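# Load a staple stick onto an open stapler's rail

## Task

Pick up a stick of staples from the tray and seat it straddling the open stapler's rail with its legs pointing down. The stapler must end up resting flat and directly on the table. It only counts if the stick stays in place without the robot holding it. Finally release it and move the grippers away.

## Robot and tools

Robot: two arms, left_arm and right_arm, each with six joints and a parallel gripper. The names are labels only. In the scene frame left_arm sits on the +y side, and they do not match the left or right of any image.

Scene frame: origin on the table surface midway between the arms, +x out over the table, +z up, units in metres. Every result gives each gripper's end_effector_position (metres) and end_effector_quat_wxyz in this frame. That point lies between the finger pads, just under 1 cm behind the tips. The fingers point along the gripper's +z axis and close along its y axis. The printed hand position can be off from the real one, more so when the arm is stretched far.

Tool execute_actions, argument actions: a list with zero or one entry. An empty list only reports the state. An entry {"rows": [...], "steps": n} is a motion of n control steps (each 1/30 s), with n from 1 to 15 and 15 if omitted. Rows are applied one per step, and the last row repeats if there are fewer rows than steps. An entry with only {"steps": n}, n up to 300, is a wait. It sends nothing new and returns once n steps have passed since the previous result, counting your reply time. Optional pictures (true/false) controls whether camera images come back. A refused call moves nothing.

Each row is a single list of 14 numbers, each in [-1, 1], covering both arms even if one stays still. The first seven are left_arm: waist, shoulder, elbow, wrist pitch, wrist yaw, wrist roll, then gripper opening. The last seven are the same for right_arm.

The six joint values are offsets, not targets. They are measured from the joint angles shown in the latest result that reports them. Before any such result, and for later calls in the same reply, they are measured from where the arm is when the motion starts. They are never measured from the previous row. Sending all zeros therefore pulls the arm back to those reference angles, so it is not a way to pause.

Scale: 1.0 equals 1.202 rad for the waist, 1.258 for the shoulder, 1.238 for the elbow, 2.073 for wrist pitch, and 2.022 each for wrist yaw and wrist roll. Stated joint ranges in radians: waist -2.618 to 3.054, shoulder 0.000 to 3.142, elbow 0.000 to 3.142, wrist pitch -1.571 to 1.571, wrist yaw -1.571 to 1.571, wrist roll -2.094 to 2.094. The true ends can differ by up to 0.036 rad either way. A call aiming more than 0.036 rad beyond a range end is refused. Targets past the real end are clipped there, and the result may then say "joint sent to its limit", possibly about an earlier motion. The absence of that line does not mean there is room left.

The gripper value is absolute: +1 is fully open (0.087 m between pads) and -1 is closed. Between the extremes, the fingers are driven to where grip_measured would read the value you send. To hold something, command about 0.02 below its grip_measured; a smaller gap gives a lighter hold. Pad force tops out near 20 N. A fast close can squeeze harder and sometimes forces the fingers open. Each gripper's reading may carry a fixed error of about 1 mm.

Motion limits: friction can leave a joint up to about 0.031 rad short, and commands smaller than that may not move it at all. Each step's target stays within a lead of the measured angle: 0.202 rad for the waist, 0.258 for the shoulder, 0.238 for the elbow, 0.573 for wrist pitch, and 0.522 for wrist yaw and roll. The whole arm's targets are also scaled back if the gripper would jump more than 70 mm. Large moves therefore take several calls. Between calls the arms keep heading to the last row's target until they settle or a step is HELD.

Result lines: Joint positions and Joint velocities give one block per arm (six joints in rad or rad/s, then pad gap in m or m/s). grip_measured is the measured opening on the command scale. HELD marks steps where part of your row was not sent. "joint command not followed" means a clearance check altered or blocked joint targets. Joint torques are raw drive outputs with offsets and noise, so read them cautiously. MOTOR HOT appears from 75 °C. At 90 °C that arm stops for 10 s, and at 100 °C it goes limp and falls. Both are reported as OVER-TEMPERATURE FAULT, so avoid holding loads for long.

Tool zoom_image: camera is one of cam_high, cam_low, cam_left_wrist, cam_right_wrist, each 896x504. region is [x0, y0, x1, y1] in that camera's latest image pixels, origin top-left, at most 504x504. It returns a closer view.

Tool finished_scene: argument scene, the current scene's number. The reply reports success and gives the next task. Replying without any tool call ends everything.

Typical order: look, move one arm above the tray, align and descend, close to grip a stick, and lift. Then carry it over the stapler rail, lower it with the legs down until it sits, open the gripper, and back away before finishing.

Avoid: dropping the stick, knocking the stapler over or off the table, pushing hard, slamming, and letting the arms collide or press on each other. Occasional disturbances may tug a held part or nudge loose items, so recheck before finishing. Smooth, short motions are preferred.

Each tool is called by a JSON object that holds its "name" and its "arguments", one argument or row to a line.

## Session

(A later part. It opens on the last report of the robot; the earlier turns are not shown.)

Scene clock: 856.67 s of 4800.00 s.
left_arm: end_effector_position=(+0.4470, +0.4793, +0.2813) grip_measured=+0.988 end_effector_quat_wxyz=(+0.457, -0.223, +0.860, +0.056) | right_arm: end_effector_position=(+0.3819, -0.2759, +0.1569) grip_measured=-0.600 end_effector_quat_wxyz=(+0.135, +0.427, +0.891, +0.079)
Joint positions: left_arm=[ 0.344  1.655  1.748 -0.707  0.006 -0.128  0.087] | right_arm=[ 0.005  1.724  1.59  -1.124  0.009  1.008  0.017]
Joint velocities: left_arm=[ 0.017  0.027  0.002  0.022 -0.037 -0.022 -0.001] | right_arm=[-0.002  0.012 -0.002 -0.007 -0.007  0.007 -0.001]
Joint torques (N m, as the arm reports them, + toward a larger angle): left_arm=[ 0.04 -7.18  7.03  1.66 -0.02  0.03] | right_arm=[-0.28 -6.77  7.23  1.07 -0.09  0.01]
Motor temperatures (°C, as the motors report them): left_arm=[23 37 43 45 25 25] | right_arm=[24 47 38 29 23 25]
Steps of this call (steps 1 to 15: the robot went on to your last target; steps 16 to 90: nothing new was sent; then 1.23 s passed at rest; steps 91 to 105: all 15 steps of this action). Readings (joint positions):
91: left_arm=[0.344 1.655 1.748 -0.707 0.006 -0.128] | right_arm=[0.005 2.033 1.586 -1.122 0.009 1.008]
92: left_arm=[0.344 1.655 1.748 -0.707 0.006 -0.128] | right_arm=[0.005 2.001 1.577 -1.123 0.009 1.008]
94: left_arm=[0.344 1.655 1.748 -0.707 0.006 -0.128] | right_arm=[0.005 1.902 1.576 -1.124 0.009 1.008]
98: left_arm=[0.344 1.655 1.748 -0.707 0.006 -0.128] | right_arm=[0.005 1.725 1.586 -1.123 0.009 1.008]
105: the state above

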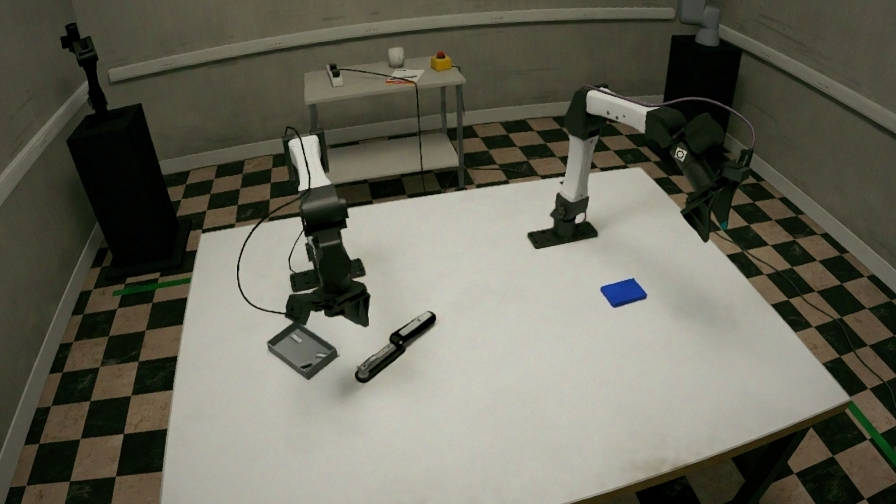

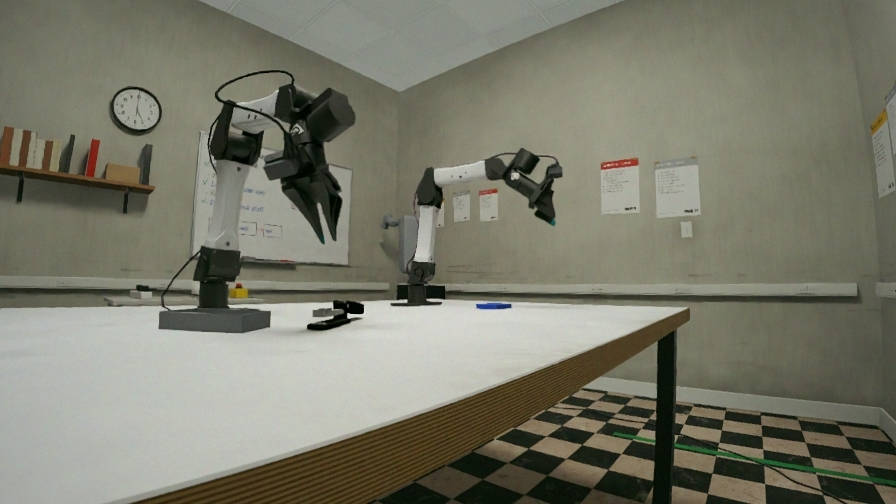

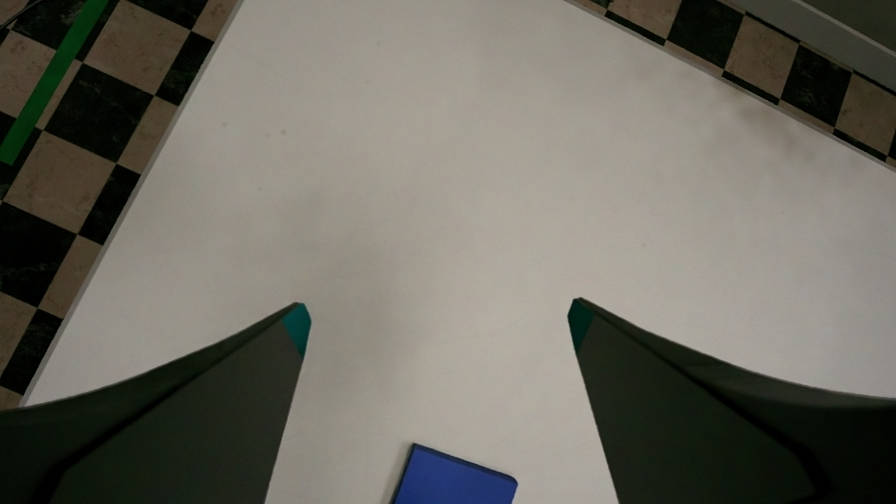

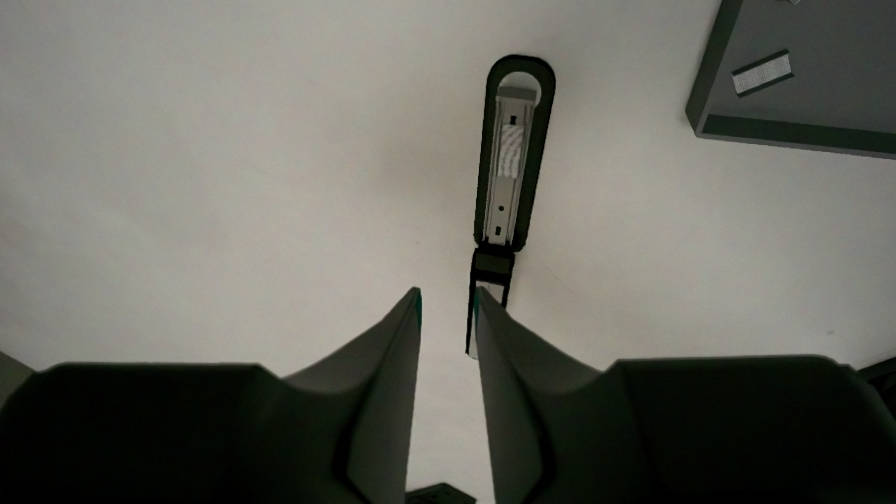

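{"name": "execute_actions", "arguments": {
  "actions": [
    {"rows":[[0,0,0,0,0,0,1,0,0.235,0,0,0,0,-1]],"steps":15}
  ],
  "pictures": false
}}

{"name": "execute_actions", "arguments": {
  "actions": [
    {"steps":15}
  ]
}}

{"name": "zoom_image", "arguments": {
  "camera": "cam_right_wrist",
  "region": [348, 200, 548, 400]
}}

Scene clock: 867.77 s of 4800.00 s.
left_arm: end_effector_position=(+0.4470, +0.4793, +0.2813) grip_measured=+0.988 end_effector_quat_wxyz=(+0.457, -0.223, +0.860, +0.056) | right_arm: end_effector_position=(+0.3787, -0.2762, +0.0459) grip_measured=-1.000 end_effector_quat_wxyz=(+0.002, +0.431, +0.902, -0.004)
Joint positions: left_arm=[ 0.344  1.655  1.748 -0.707  0.006 -0.128  0.087] | right_arm=[ 0.005  2.04   1.587 -1.117  0.009  1.008  0.   ]
Joint velocities: left_arm=[ 0.007 -0.007  0.002 -0.022 -0.037  0.051  0.001] | right_arm=[ 0.002 -0.007 -0.002  0.051 -0.007 -0.037  0.   ]
Joint torques (N m, as the arm reports them, + toward a larger angle): left_arm=[-0.04 -7.21  7.09  1.67 -0.03  0.03] | right_arm=[ -0.24 -11.21   6.94   0.33  -0.09   0.02]
Motor temperatures (°C, as the motors report them): left_arm=[23 37 43 45 25 25] | right_arm=[24 45 38 29 23 25]
Steps of this call (steps 1 to 15: the robot went on to your last target; steps 16 to 90: nothing new was sent; then 7.60 s passed at rest; steps 91 to 105: all 15 steps of this action). Readings (joint positions):
91: left_arm=[0.344 1.655 1.748 -0.707 0.006 -0.128] | right_arm=[0.005 1.742 1.595 -1.128 0.009 1.008]
92: left_arm=[0.344 1.655 1.748 -0.707 0.006 -0.128] | right_arm=[0.005 1.775 1.603 -1.126 0.009 1.008]
94: left_arm=[0.344 1.655 1.748 -0.707 0.006 -0.128] | right_arm=[0.005 1.878 1.604 -1.118 0.009 1.008]
98: left_arm=[0.344 1.655 1.748 -0.707 0.006 -0.128] | right_arm=[0.005 2.048 1.592 -1.116 0.009 1.008]
105: the state above

Scene clock: 868.27 s of 4800.00 s.
left_arm: end_effector_position=(+0.4470, +0.4793, +0.2813) grip_measured=+0.988 end_effector_quat_wxyz=(+0.457, -0.223, +0.860, +0.056) | right_arm: end_effector_position=(+0.3787, -0.2762, +0.0459) grip_measured=-1.000 end_effector_quat_wxyz=(+0.002, +0.431, +0.902, -0.004)
Joint positions: left_arm=[ 0.344  1.655  1.748 -0.707  0.006 -0.128  0.087] | right_arm=[ 0.005  2.04   1.587 -1.117  0.009  1.008  0.   ]
Joint velocities: left_arm=[-0.012 -0.002  0.017 -0.022  0.007 -0.066  0.001] | right_arm=[-0.012  0.012  0.007 -0.022  0.007  0.022  0.   ]
Joint torques (N m, as the arm reports them, + toward a larger angle): left_arm=[ 0.01 -7.11  7.08  1.67 -0.04  0.03] | right_arm=[ -0.28 -11.27   6.89   0.33  -0.09   0.02]
Motor temperatures (°C, as the motors report them): left_arm=[23 37 43 45 25 25] | right_arm=[24 45 38 29 23 25]
Steps of this call (steps 1 to 15: the robot went on to your last target). Readings (joint positions):
1: left_arm=[0.344 1.655 1.748 -0.707 0.006 -0.128] | right_arm=[0.005 2.040 1.587 -1.117 0.009 1.008]
2: left_arm=[0.344 1.655 1.748 -0.707 0.006 -0.128] | right_arm=[0.005 2.040 1.587 -1.117 0.009 1.008]
4: left_arm=[0.344 1.655 1.748 -0.707 0.006 -0.128] | right_arm=[0.005 2.040 1.587 -1.117 0.009 1.008]
8: left_arm=[0.344 1.655 1.748 -0.707 0.006 -0.128] | right_arm=[0.005 2.040 1.587 -1.117 0.009 1.008]
15: the state above
All arms were judged still, so your last target was given up. Only a new action makes them travel on or press farther. Fingers that are still opening or closing keep moving.

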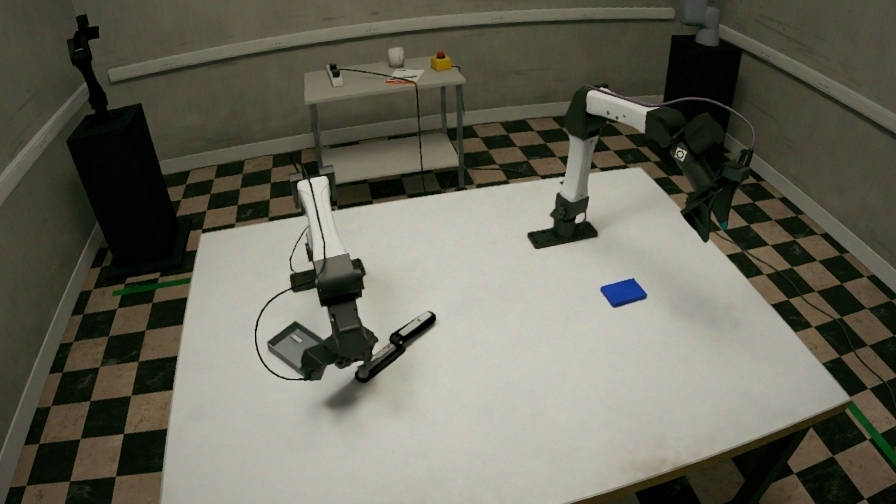

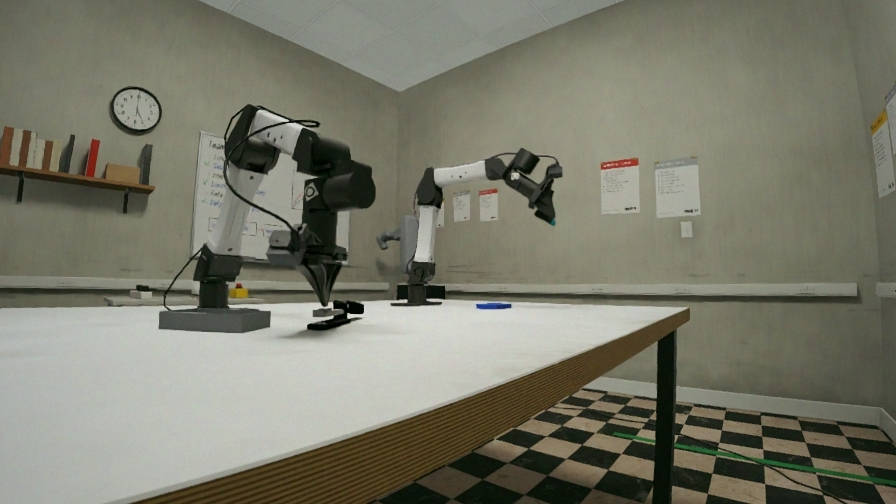

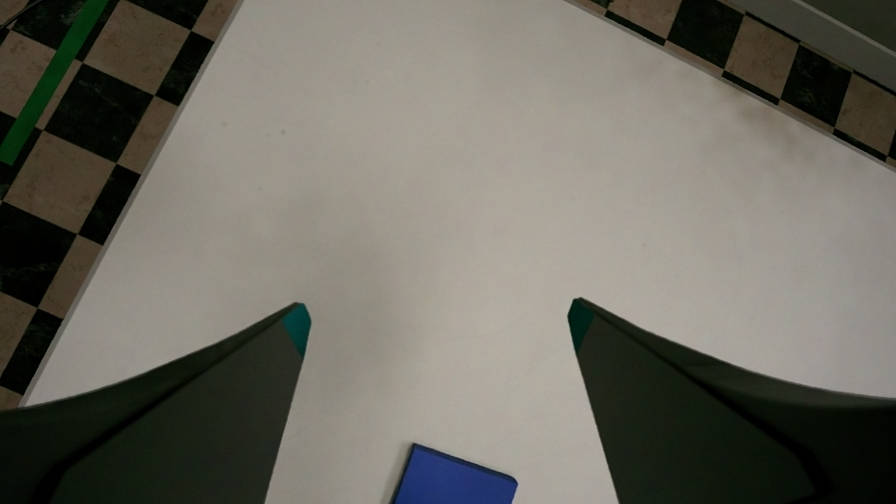

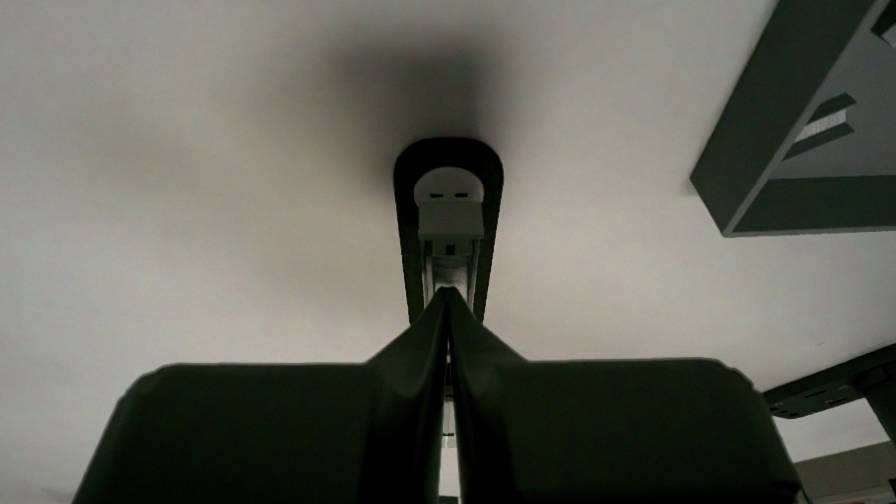

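Region (348, 200, 548, 400) of cam_right_wrist's 896x504 image, scaled by 2.520, with more detail than that image has.

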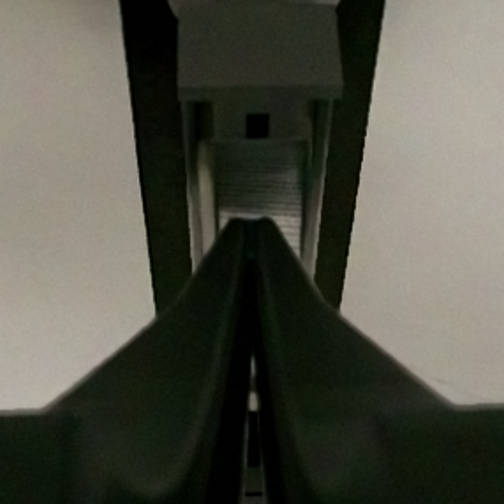

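Press down gently, then slide slightly left.

{"name": "execute_actions", "arguments": {
  "actions": [
    {"rows":[[0,0,0,0,0,0,1,0,0.04,0,0,0,0,-1]],"steps":15}
  ],
  "pictures": false
}}

{"name": "execute_actions", "arguments": {
  "actions": [
    {"rows":[[0,0,0,0,0,0,1,0,0.03,0,0.015,0,0,-1]],"steps":15}
  ]
}}

{"name": "zoom_image", "arguments": {
  "camera": "cam_right_wrist",
  "region": [348, 200, 548, 400]
}}

Scene clock: 873.60 s of 4800.00 s.
left_arm: end_effector_position=(+0.4470, +0.4793, +0.2813) grip_measured=+0.988 end_effector_quat_wxyz=(+0.457, -0.223, +0.860, +0.056) | right_arm: end_effector_position=(+0.3771, -0.2766, +0.0379) grip_measured=-1.000 end_effector_quat_wxyz=(-0.008, +0.432, +0.902, -0.009)
Joint positions: left_arm=[ 0.344  1.655  1.748 -0.707  0.006 -0.128  0.087] | right_arm=[ 0.004  2.064  1.588 -1.119  0.007  1.008  0.   ]
Joint velocities: left_arm=[-0.007  0.012 -0.007 -0.125  0.007  0.007  0.001] | right_arm=[-0.007 -0.007 -0.007  0.007 -0.051  0.037  0.   ]
Joint torques (N m, as the arm reports them, + toward a larger angle): left_arm=[-0.04 -7.1   7.    1.67 -0.02  0.04] | right_arm=[-0.22 -7.7   6.4   0.36 -0.06  0.03]
Motor temperatures (°C, as the motors report them): left_arm=[23 37 43 45 25 25] | right_arm=[24 46 38 29 23 25]
Steps of this call (steps 1 to 90: nothing new was sent; then 1.83 s passed at rest; steps 91 to 105: all 15 steps of this action). Readings (joint positions):
91: left_arm=[0.344 1.655 1.748 -0.707 0.006 -0.128] | right_arm=[0.005 2.043 1.587 -1.117 0.009 1.008]
92: left_arm=[0.344 1.655 1.748 -0.707 0.006 -0.128] | right_arm=[0.005 2.048 1.587 -1.117 0.009 1.008]
94: left_arm=[0.344 1.655 1.748 -0.707 0.006 -0.128] | right_arm=[0.005 2.064 1.587 -1.118 0.007 1.008]
98: left_arm=[0.344 1.655 1.748 -0.707 0.006 -0.128] | right_arm=[0.004 2.064 1.588 -1.119 0.007 1.008]
105: the state above

Scene clock: 874.10 s of 4800.00 s.
left_arm: end_effector_position=(+0.4470, +0.4793, +0.2813) grip_measured=+0.988 end_effector_quat_wxyz=(+0.457, -0.223, +0.860, +0.056) | right_arm: end_effector_position=(+0.3772, -0.2765, +0.0379) grip_measured=-1.000 end_effector_quat_wxyz=(-0.008, +0.432, +0.902, -0.009)
Joint positions: left_arm=[ 0.344  1.655  1.748 -0.707  0.006 -0.128  0.087] | right_arm=[ 0.004  2.064  1.588 -1.119  0.007  1.008  0.   ]
Joint velocities: left_arm=[-0.007 -0.007 -0.002 -0.022 -0.022  0.022  0.   ] | right_arm=[ 0.007 -0.002  0.002  0.051  0.007 -0.007  0.   ]
Joint torques (N m, as the arm reports them, + toward a larger angle): left_arm=[ 0.04 -7.15  7.1   1.68 -0.05  0.06] | right_arm=[-0.3  -6.81  6.53  0.69 -0.1   0.03]
Motor temperatures (°C, as the motors report them): left_arm=[23 37 43 45 25 25] | right_arm=[24 46 38 29 23 25]
Steps of this call (steps 1 to 15: all 15 steps of this action). Readings (joint positions):
1: left_arm=[0.344 1.655 1.748 -0.707 0.006 -0.128] | right_arm=[0.004 2.064 1.588 -1.119 0.007 1.008]
2: left_arm=[0.344 1.655 1.748 -0.707 0.006 -0.128] | right_arm=[0.004 2.064 1.588 -1.119 0.007 1.008]
4: left_arm=[0.344 1.655 1.748 -0.707 0.006 -0.128] | right_arm=[0.004 2.064 1.588 -1.119 0.007 1.008]
8: left_arm=[0.344 1.655 1.748 -0.707 0.006 -0.128] | right_arm=[0.004 2.064 1.588 -1.119 0.007 1.008]
15: the state above

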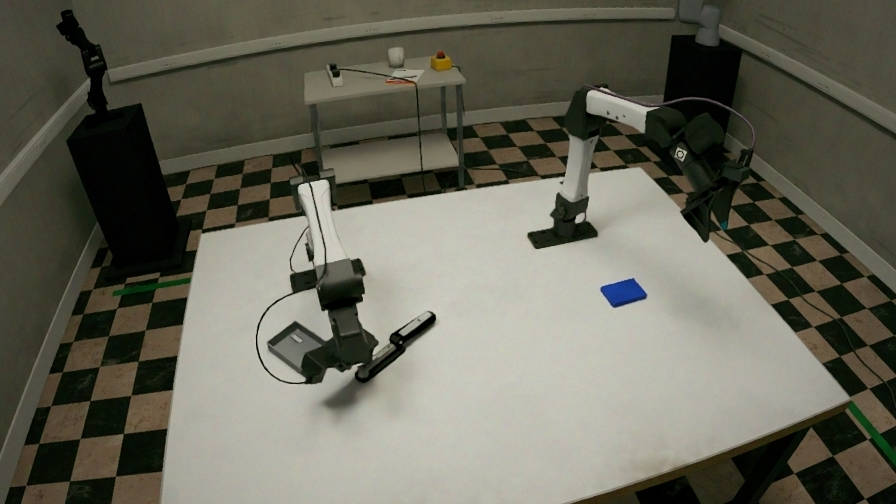

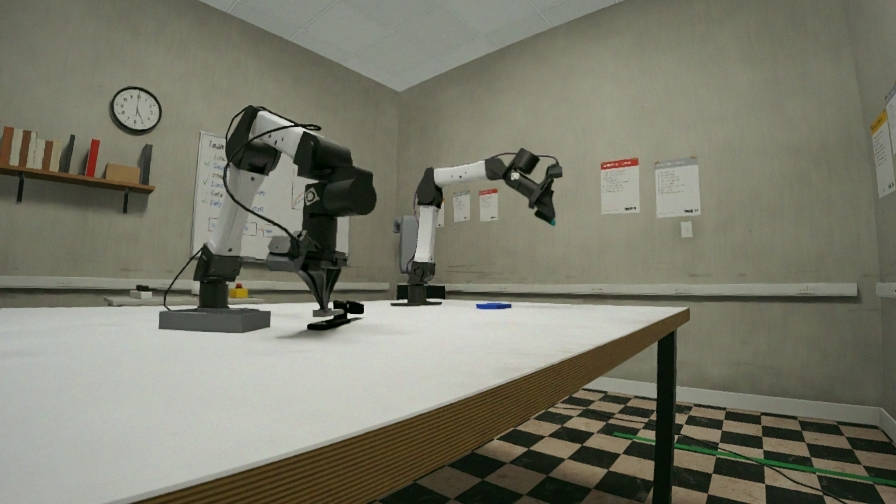

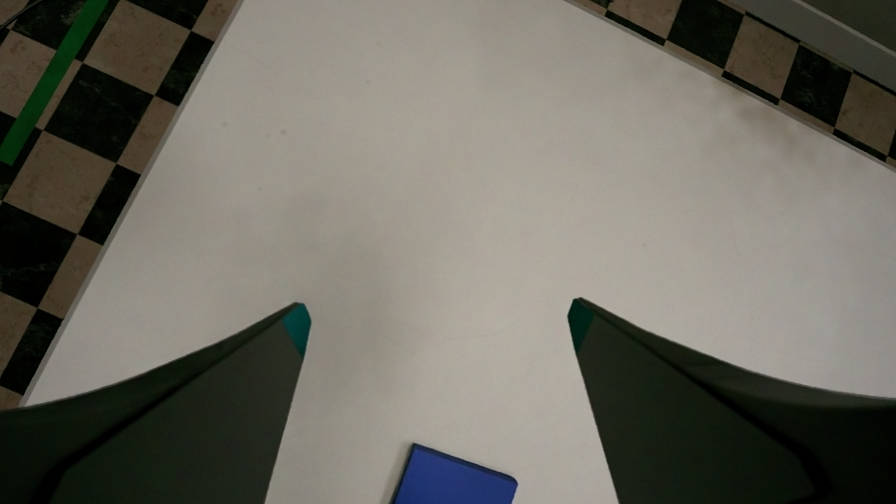

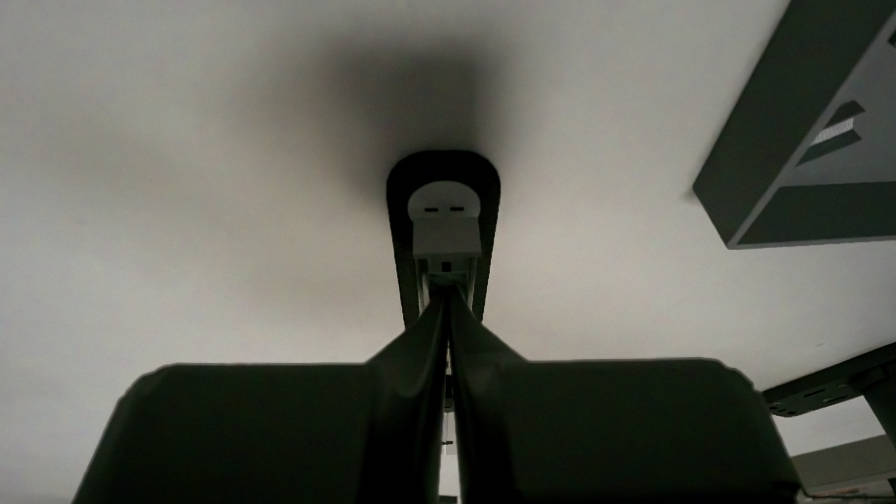

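Region (348, 200, 548, 400) of cam_right_wrist's 896x504 image, scaled by 2.520, with more detail than that image has.

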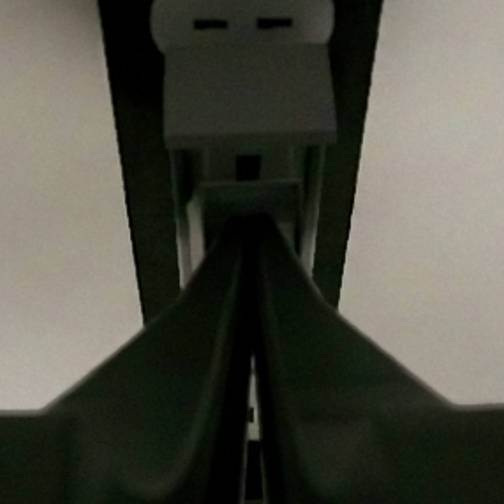

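Lighter press, stronger sideways nudge.

{"name": "execute_actions", "arguments": {
  "actions": [
    {"rows":[[0,0,0,0,0,0,1,0,0.012,0,0.03,0,0,-1]],"steps":15}
  ],
  "pictures": false
}}

{"name": "execute_actions", "arguments": {
  "actions": [
    {"rows":[[0,0,0,0,0,0,1,0,-0.1,0,0,0,0,-0.3]],"steps":15}
  ]
}}

{"name": "zoom_image", "arguments": {
  "camera": "cam_low",
  "region": [295, 290, 375, 340]
}}

{"name": "zoom_image", "arguments": {
  "camera": "cam_right_wrist",
  "region": [348, 120, 548, 320]
}}

Scene clock: 884.73 s of 4800.00 s.
left_arm: end_effector_position=(+0.4470, +0.4793, +0.2813) grip_measured=+0.988 end_effector_quat_wxyz=(+0.457, -0.223, +0.860, +0.056) | right_arm: end_effector_position=(+0.3773, -0.2765, +0.0379) grip_measured=-1.000 end_effector_quat_wxyz=(-0.008, +0.432, +0.902, -0.009)
Joint positions: left_arm=[ 0.344  1.655  1.748 -0.707  0.006 -0.128  0.087] | right_arm=[ 0.004  2.064  1.588 -1.118  0.007  1.008  0.   ]
Joint velocities: left_arm=[ 0.012 -0.002 -0.002 -0.007  0.007  0.037  0.001] | right_arm=[-0.007  0.012 -0.002 -0.007 -0.022 -0.051  0.   ]
Joint torques (N m, as the arm reports them, + toward a larger angle): left_arm=[ 0.04 -7.16  7.14  1.66 -0.02  0.05] | right_arm=[-0.3  -8.53  6.5   1.02 -0.1   0.03]
Motor temperatures (°C, as the motors report them): left_arm=[23 37 43 45 25 25] | right_arm=[24 44 38 29 23 25]
Steps of this call (steps 1 to 15: the robot went on to your last target; steps 16 to 90: nothing new was sent; then 7.13 s passed at rest; steps 91 to 105: all 15 steps of this action). Readings (joint positions):
91: left_arm=[0.344 1.655 1.748 -0.707 0.006 -0.128] | right_arm=[0.004 2.064 1.588 -1.118 0.007 1.008]
92: left_arm=[0.344 1.655 1.748 -0.707 0.006 -0.128] | right_arm=[0.004 2.064 1.588 -1.118 0.007 1.008]
94: left_arm=[0.344 1.655 1.748 -0.707 0.006 -0.128] | right_arm=[0.004 2.064 1.588 -1.118 0.007 1.008]
98: left_arm=[0.344 1.655 1.748 -0.707 0.006 -0.128] | right_arm=[0.004 2.064 1.588 -1.118 0.007 1.008]
105: the state above

Scene clock: 885.23 s of 4800.00 s.
left_arm: end_effector_position=(+0.4470, +0.4793, +0.2813) grip_measured=+0.988 end_effector_quat_wxyz=(+0.457, -0.223, +0.860, +0.056) | right_arm: end_effector_position=(+0.3822, -0.2760, +0.0793) grip_measured=-0.882 end_effector_quat_wxyz=(+0.041, +0.431, +0.901, +0.022)
Joint positions: left_arm=[ 0.344  1.655  1.748 -0.707  0.006 -0.128  0.087] | right_arm=[ 0.004  1.942  1.584 -1.121  0.007  1.007  0.005]
Joint velocities: left_arm=[-0.012 -0.002  0.002  0.007 -0.037  0.037 -0.001] | right_arm=[ 0.012  0.002 -0.027 -0.007 -0.022  0.037  0.001]
Joint torques (N m, as the arm reports them, + toward a larger angle): left_arm=[-0.04 -7.14  7.09  1.67 -0.03  0.05] | right_arm=[-0.24 -9.25  7.15  0.64 -0.1   0.03]
Motor temperatures (°C, as the motors report them): left_arm=[23 37 43 45 25 25] | right_arm=[24 44 38 29 23 25]
Steps of this call (steps 1 to 15: all 15 steps of this action). Readings (joint positions):
1: left_arm=[0.344 1.655 1.748 -0.707 0.006 -0.128] | right_arm=[0.004 2.052 1.587 -1.118 0.007 1.007]
2: left_arm=[0.344 1.655 1.748 -0.707 0.006 -0.128] | right_arm=[0.004 2.036 1.584 -1.121 0.007 1.007]
4: left_arm=[0.344 1.655 1.748 -0.707 0.006 -0.128] | right_arm=[0.004 1.990 1.584 -1.121 0.007 1.007]
8: left_arm=[0.344 1.655 1.748 -0.707 0.006 -0.128] | right_arm=[0.004 1.942 1.584 -1.121 0.007 1.007]
15: the state above

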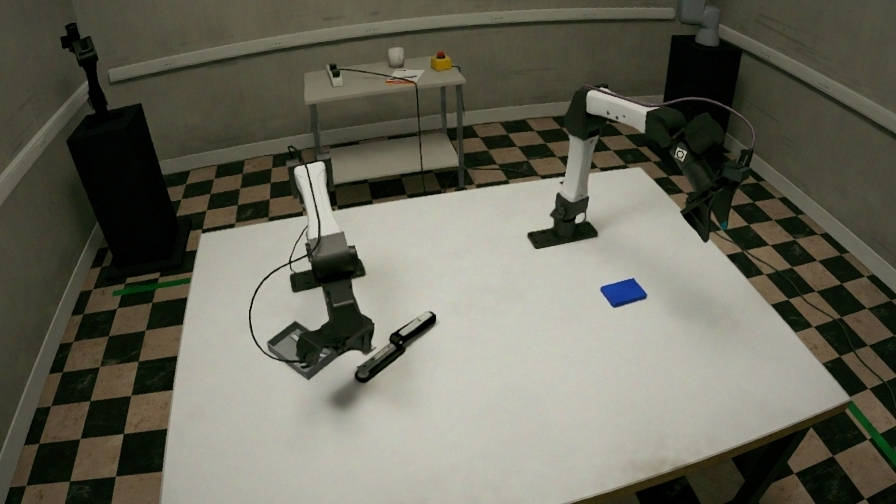

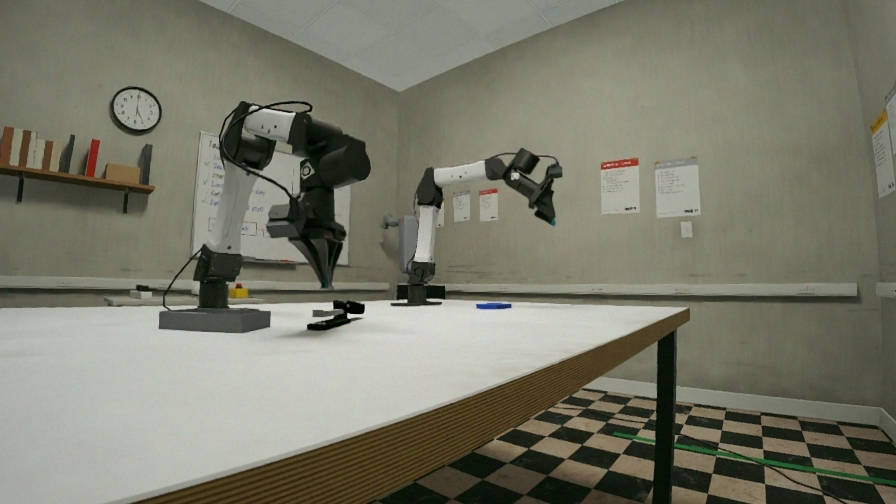

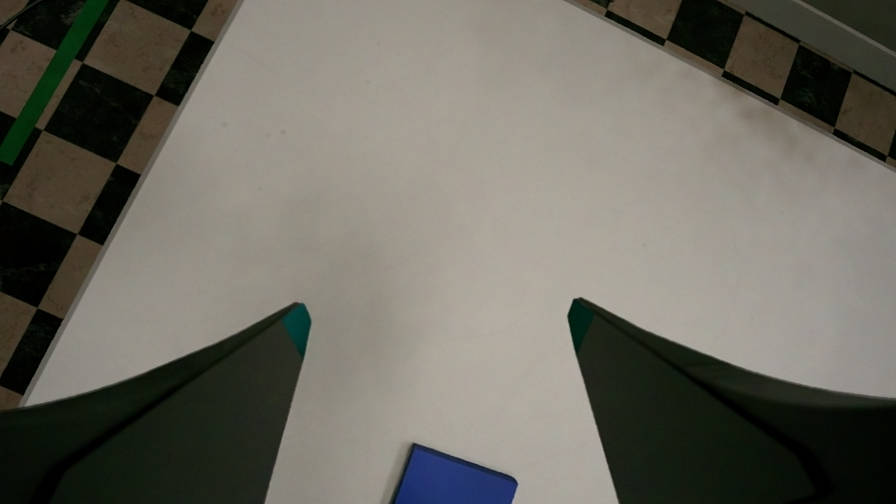

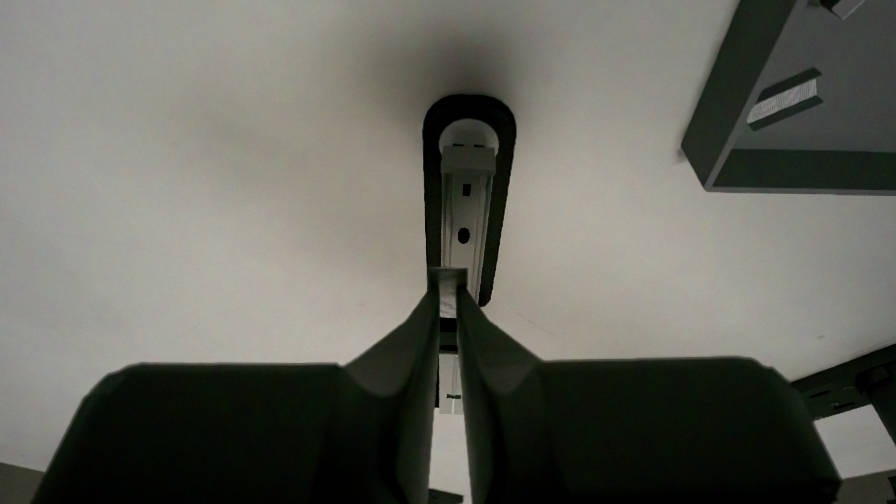

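Region (295, 290, 375, 340) of cam_low's 896x504 image, scaled by 6.300, with more detail than that image has; it fills the top 315 rows of this view, and the rest is white.

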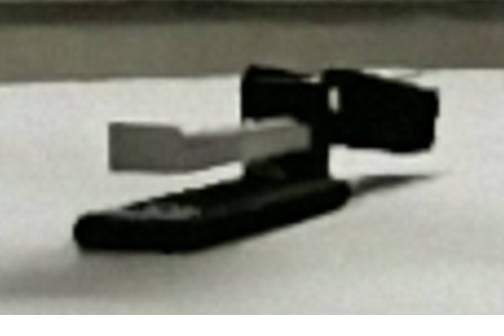

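Region (348, 120, 548, 320) of cam_right_wrist's 896x504 image, scaled by 2.520, with more detail than that image has.

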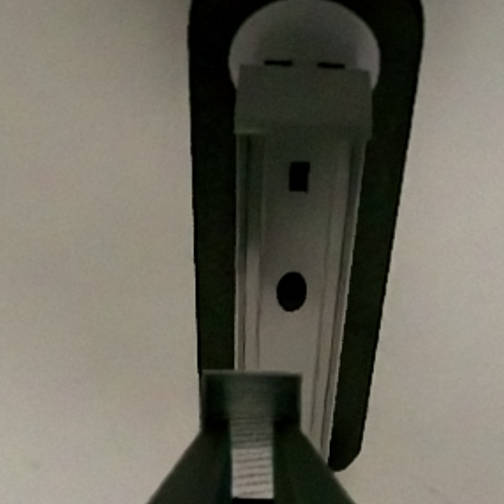

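{"name": "execute_actions", "arguments": {
  "actions": [
    {"rows":[[-0.66,0.195,-1,1,0.47,0.063,1,0.2,-0.1,0,1,0,-0.5,-0.3]],"steps":15}
  ],
  "pictures": false
}}

{"name": "execute_actions", "arguments": {
  "actions": [
    {"steps":40}
  ],
  "pictures": false
}}

Scene clock: 930.37 s of 4800.00 s.
left_arm: end_effector_position=(+0.5194, +0.2159, +0.1418) grip_measured=+0.989 end_effector_quat_wxyz=(+0.456, +0.112, +0.845, -0.257) | right_arm: end_effector_position=(+0.5327, -0.1528, +0.2051) grip_measured=-0.883 end_effector_quat_wxyz=(+0.496, -0.052, +0.854, +0.146)
Joint positions: left_arm=[-0.042  1.863  1.338 -0.04   0.563 -0.055  0.087] | right_arm=[ 0.245  1.857  1.579 -0.205  0.007  0.229  0.005]
Joint velocities: left_arm=[-1.023  0.198 -1.184  1.546  1.179  0.095 -0.   ] | right_arm=[ 0.007 -0.007  0.007  1.751 -0.022 -0.74  -0.001]
Joint torques (N m, as the arm reports them, + toward a larger angle): left_arm=[-0.91 -8.87  6.06  1.7   0.27  0.15] | right_arm=[ -0.4  -11.39   8.63   2.43  -0.15  -0.09]
Motor temperatures (°C, as the motors report them): left_arm=[23 37 43 46 25 25] | right_arm=[24 45 39 28 23 25]
From where the robot then was, a joint's target lay farther than a number of 1.0 reaches, so one or more steps of this call were cut to that.
Steps of this call (steps 1 to 15: the robot went on to your last target; steps 16 to 90: nothing new was sent; then 41.63 s passed at rest; steps 91 to 105: all 15 steps of this action). Readings (joint positions):
91: left_arm=[0.338 1.659 1.738 -0.684 0.025 -0.124] | right_arm=[0.014 1.936 1.580 -1.091 0.011 0.961]
92: left_arm=[0.326 1.665 1.724 -0.641 0.053 -0.119] | right_arm=[0.035 1.929 1.579 -1.036 0.015 0.903]
94: left_arm=[0.284 1.692 1.690 -0.557 0.117 -0.107] | right_arm=[0.102 1.908 1.579 -0.911 0.016 0.787]
98: left_arm=[0.182 1.768 1.590 -0.384 0.264 -0.085] | right_arm=[0.216 1.871 1.579 -0.646 0.011 0.539]
105: the state above

Scene clock: 931.70 s of 4800.00 s.
left_arm: end_effector_position=(+0.3085, +0.0282, +0.0825) grip_measured=+0.989 end_effector_quat_wxyz=(+0.530, +0.438, +0.569, -0.452) | right_arm: end_effector_position=(+0.5476, -0.1571, +0.4888) grip_measured=-0.883 end_effector_quat_wxyz=(+0.887, -0.073, +0.427, +0.160)
Joint positions: left_arm=[-0.457  1.899  0.507  1.342  0.944 -0.01   0.087] | right_arm=[0.245 1.832 1.579 0.929 0.007 0.004 0.005]
Joint velocities: left_arm=[-0.012  0.017 -0.017 -0.022  0.066 -0.022  0.001] | right_arm=[-0.007  0.012  0.012  0.037  0.066  0.051 -0.   ]
Joint torques (N m, as the arm reports them, + toward a larger angle): left_arm=[ 0.7  -6.38  4.07  1.73  0.09  0.14] | right_arm=[ -0.38 -10.08   8.19   1.76  -0.17  -0.07]
Motor temperatures (°C, as the motors report them): left_arm=[23 37 43 46 25 25] | right_arm=[24 45 39 28 23 25]
Steps of this call (steps 1 to 40: the robot went on to your last target). Readings (joint positions):
1: left_arm=[-0.080 1.869 1.296 0.016 0.601 -0.051] | right_arm=[0.245 1.857 1.579 -0.147 0.007 0.205]
2: left_arm=[-0.120 1.874 1.251 0.074 0.637 -0.048] | right_arm=[0.245 1.857 1.579 -0.089 0.007 0.183]
4: left_arm=[-0.205 1.879 1.159 0.197 0.701 -0.042] | right_arm=[0.245 1.857 1.579 0.025 0.007 0.147]
8: left_arm=[-0.391 1.882 0.935 0.522 0.811 -0.029] | right_arm=[0.245 1.857 1.579 0.248 0.007 0.097]
40: the state above

{"name": "execute_actions", "arguments": {
  "actions": [
    {"rows":[[0,0,0,0.02,0.05,0,1,0,0.053,-0.866,0.21,-0.64,0,-0.3]],"steps":15}
  ],
  "pictures": false
}}

{"name": "execute_actions", "arguments": {
  "actions": [
    {"steps":40}
  ]
}}

Scene clock: 938.50 s of 4800.00 s.
left_arm: end_effector_position=(+0.2944, +0.0254, +0.0860) grip_measured=+0.989 end_effector_quat_wxyz=(+0.516, +0.462, +0.543, -0.474) | right_arm: end_effector_position=(+0.4226, -0.0592, +0.2078) grip_measured=-0.882 end_effector_quat_wxyz=(+0.667, -0.431, +0.474, +0.381)
Joint positions: left_arm=[-0.457  1.899  0.507  1.359  1.03  -0.01   0.087] | right_arm=[ 0.242  1.883  0.908  1.261 -0.883  0.004  0.005]
Joint velocities: left_arm=[ 0.012  0.002 -0.007 -0.037  0.051 -0.022  0.   ] | right_arm=[-0.002 -0.017 -1.331  0.183 -1.443 -0.007  0.   ]
Joint torques (N m, as the arm reports them, + toward a larger angle): left_arm=[ 0.01 -6.33  3.8   1.7   0.04  0.05] | right_arm=[-0.17 -7.54  4.92  2.12 -0.06  0.03]
Motor temperatures (°C, as the motors report them): left_arm=[23 37 42 46 25 25] | right_arm=[24 46 39 29 23 25]
Steps of this call (steps 1 to 15: the robot went on to your last target; steps 16 to 90: nothing new was sent; then 3.30 s passed at rest; steps 91 to 105: all 15 steps of this action). Readings (joint positions):
91: left_arm=[-0.457 1.899 0.507 1.344 0.956 -0.010] | right_arm=[0.243 1.833 1.552 0.977 -0.049 0.004]
92: left_arm=[-0.457 1.899 0.507 1.347 0.971 -0.010] | right_arm=[0.242 1.833 1.505 1.055 -0.123 0.004]
94: left_arm=[-0.457 1.899 0.507 1.352 0.994 -0.010] | right_arm=[0.242 1.840 1.411 1.136 -0.252 0.004]
98: left_arm=[-0.457 1.899 0.507 1.357 1.017 -0.010] | right_arm=[0.242 1.867 1.228 1.208 -0.487 0.004]
105: the state above

Scene clock: 939.83 s of 4800.00 s.
left_arm: end_effector_position=(+0.2939, +0.0253, +0.0860) grip_measured=+0.989 end_effector_quat_wxyz=(+0.516, +0.463, +0.542, -0.475) | right_arm: end_effector_position=(+0.2752, -0.0790, +0.0890) grip_measured=-0.882 end_effector_quat_wxyz=(+0.472, -0.508, +0.497, +0.522)
Joint positions: left_arm=[-0.457  1.899  0.507  1.36   1.033 -0.01   0.087] | right_arm=[ 0.242  1.894  0.517  1.341 -1.279  0.004  0.005]
Joint velocities: left_arm=[-0.007  0.002 -0.022 -0.051  0.081  0.022 -0.001] | right_arm=[-0.012  0.002 -0.002 -0.051 -0.081  0.037  0.   ]
Joint torques (N m, as the arm reports them, + toward a larger angle): left_arm=[-0.09 -6.48  3.86  1.68  0.08  0.06] | right_arm=[-0.04 -6.21  3.39  2.01 -0.26  0.01]
Motor temperatures (°C, as the motors report them): left_arm=[23 37 42 46 25 25] | right_arm=[24 45 39 30 23 25]
Steps of this call (steps 1 to 40: the robot went on to your last target). Readings (joint positions):
1: left_arm=[-0.457 1.899 0.507 1.359 1.030 -0.010] | right_arm=[0.242 1.883 0.861 1.268 -0.931 0.004]
2: left_arm=[-0.457 1.899 0.507 1.359 1.031 -0.010] | right_arm=[0.242 1.883 0.812 1.275 -0.974 0.004]
4: left_arm=[-0.457 1.899 0.507 1.360 1.032 -0.010] | right_arm=[0.242 1.883 0.710 1.287 -1.048 0.004]
8: left_arm=[-0.457 1.899 0.507 1.360 1.032 -0.010] | right_arm=[0.242 1.888 0.534 1.303 -1.184 0.004]
40: the state above

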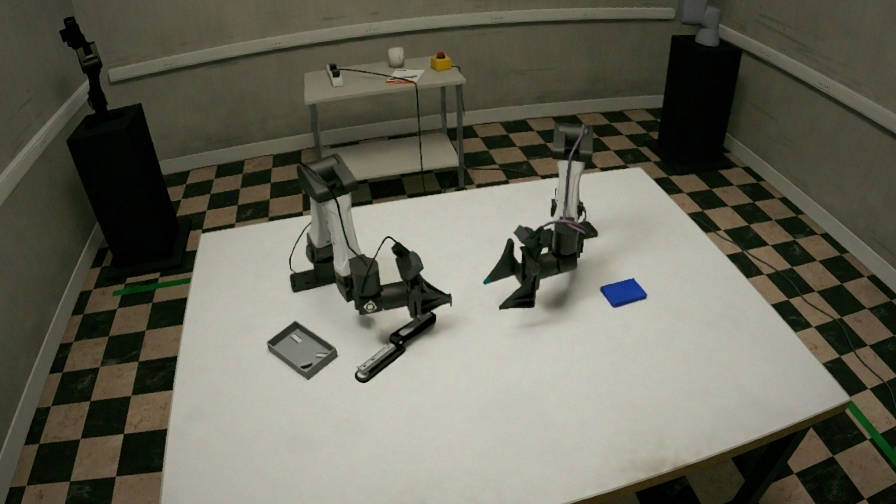

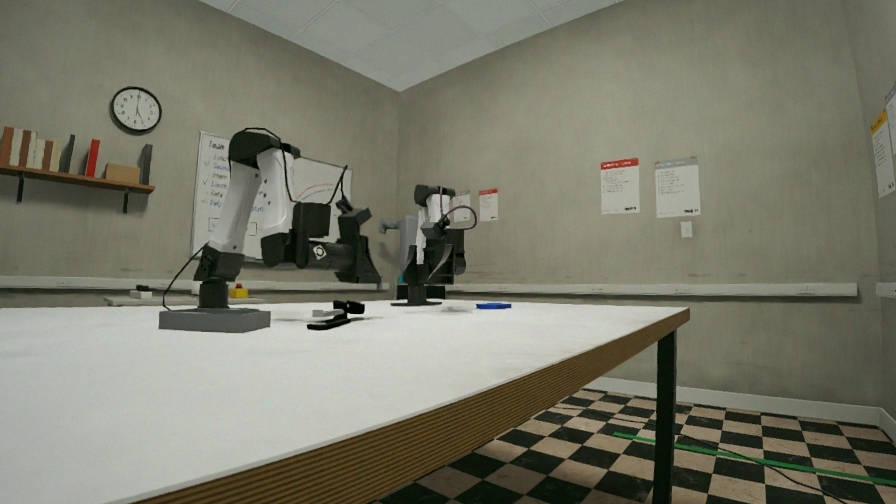

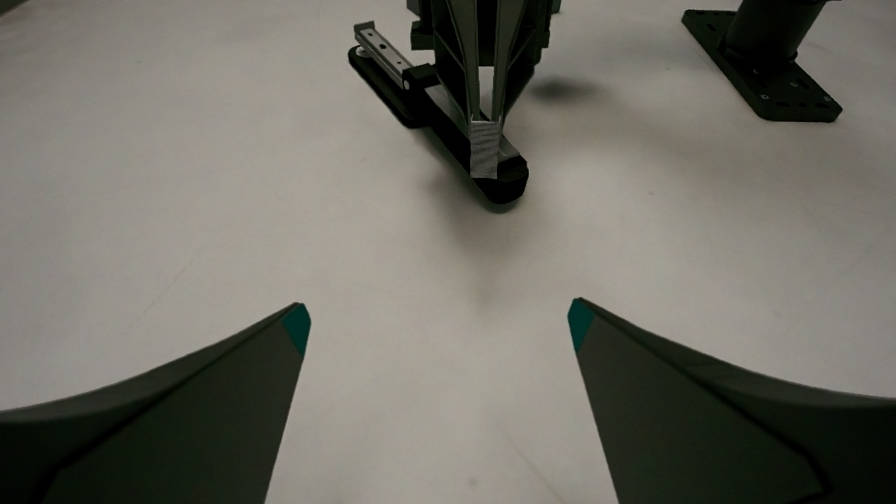

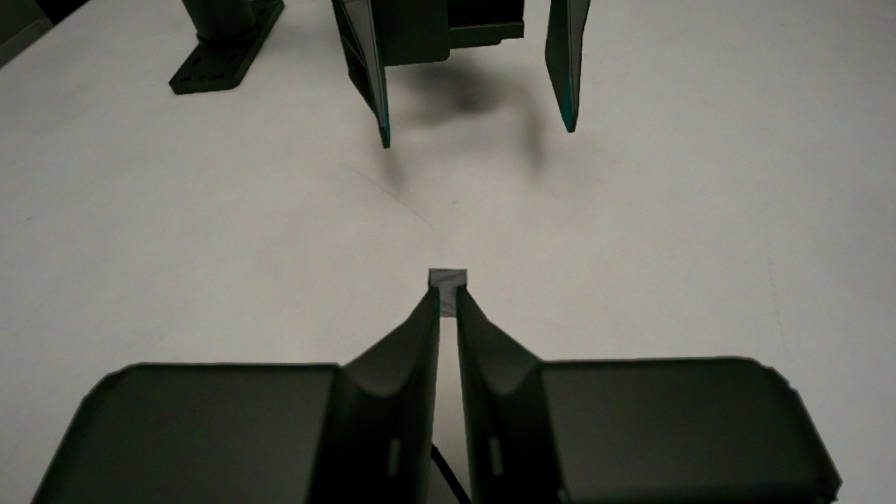

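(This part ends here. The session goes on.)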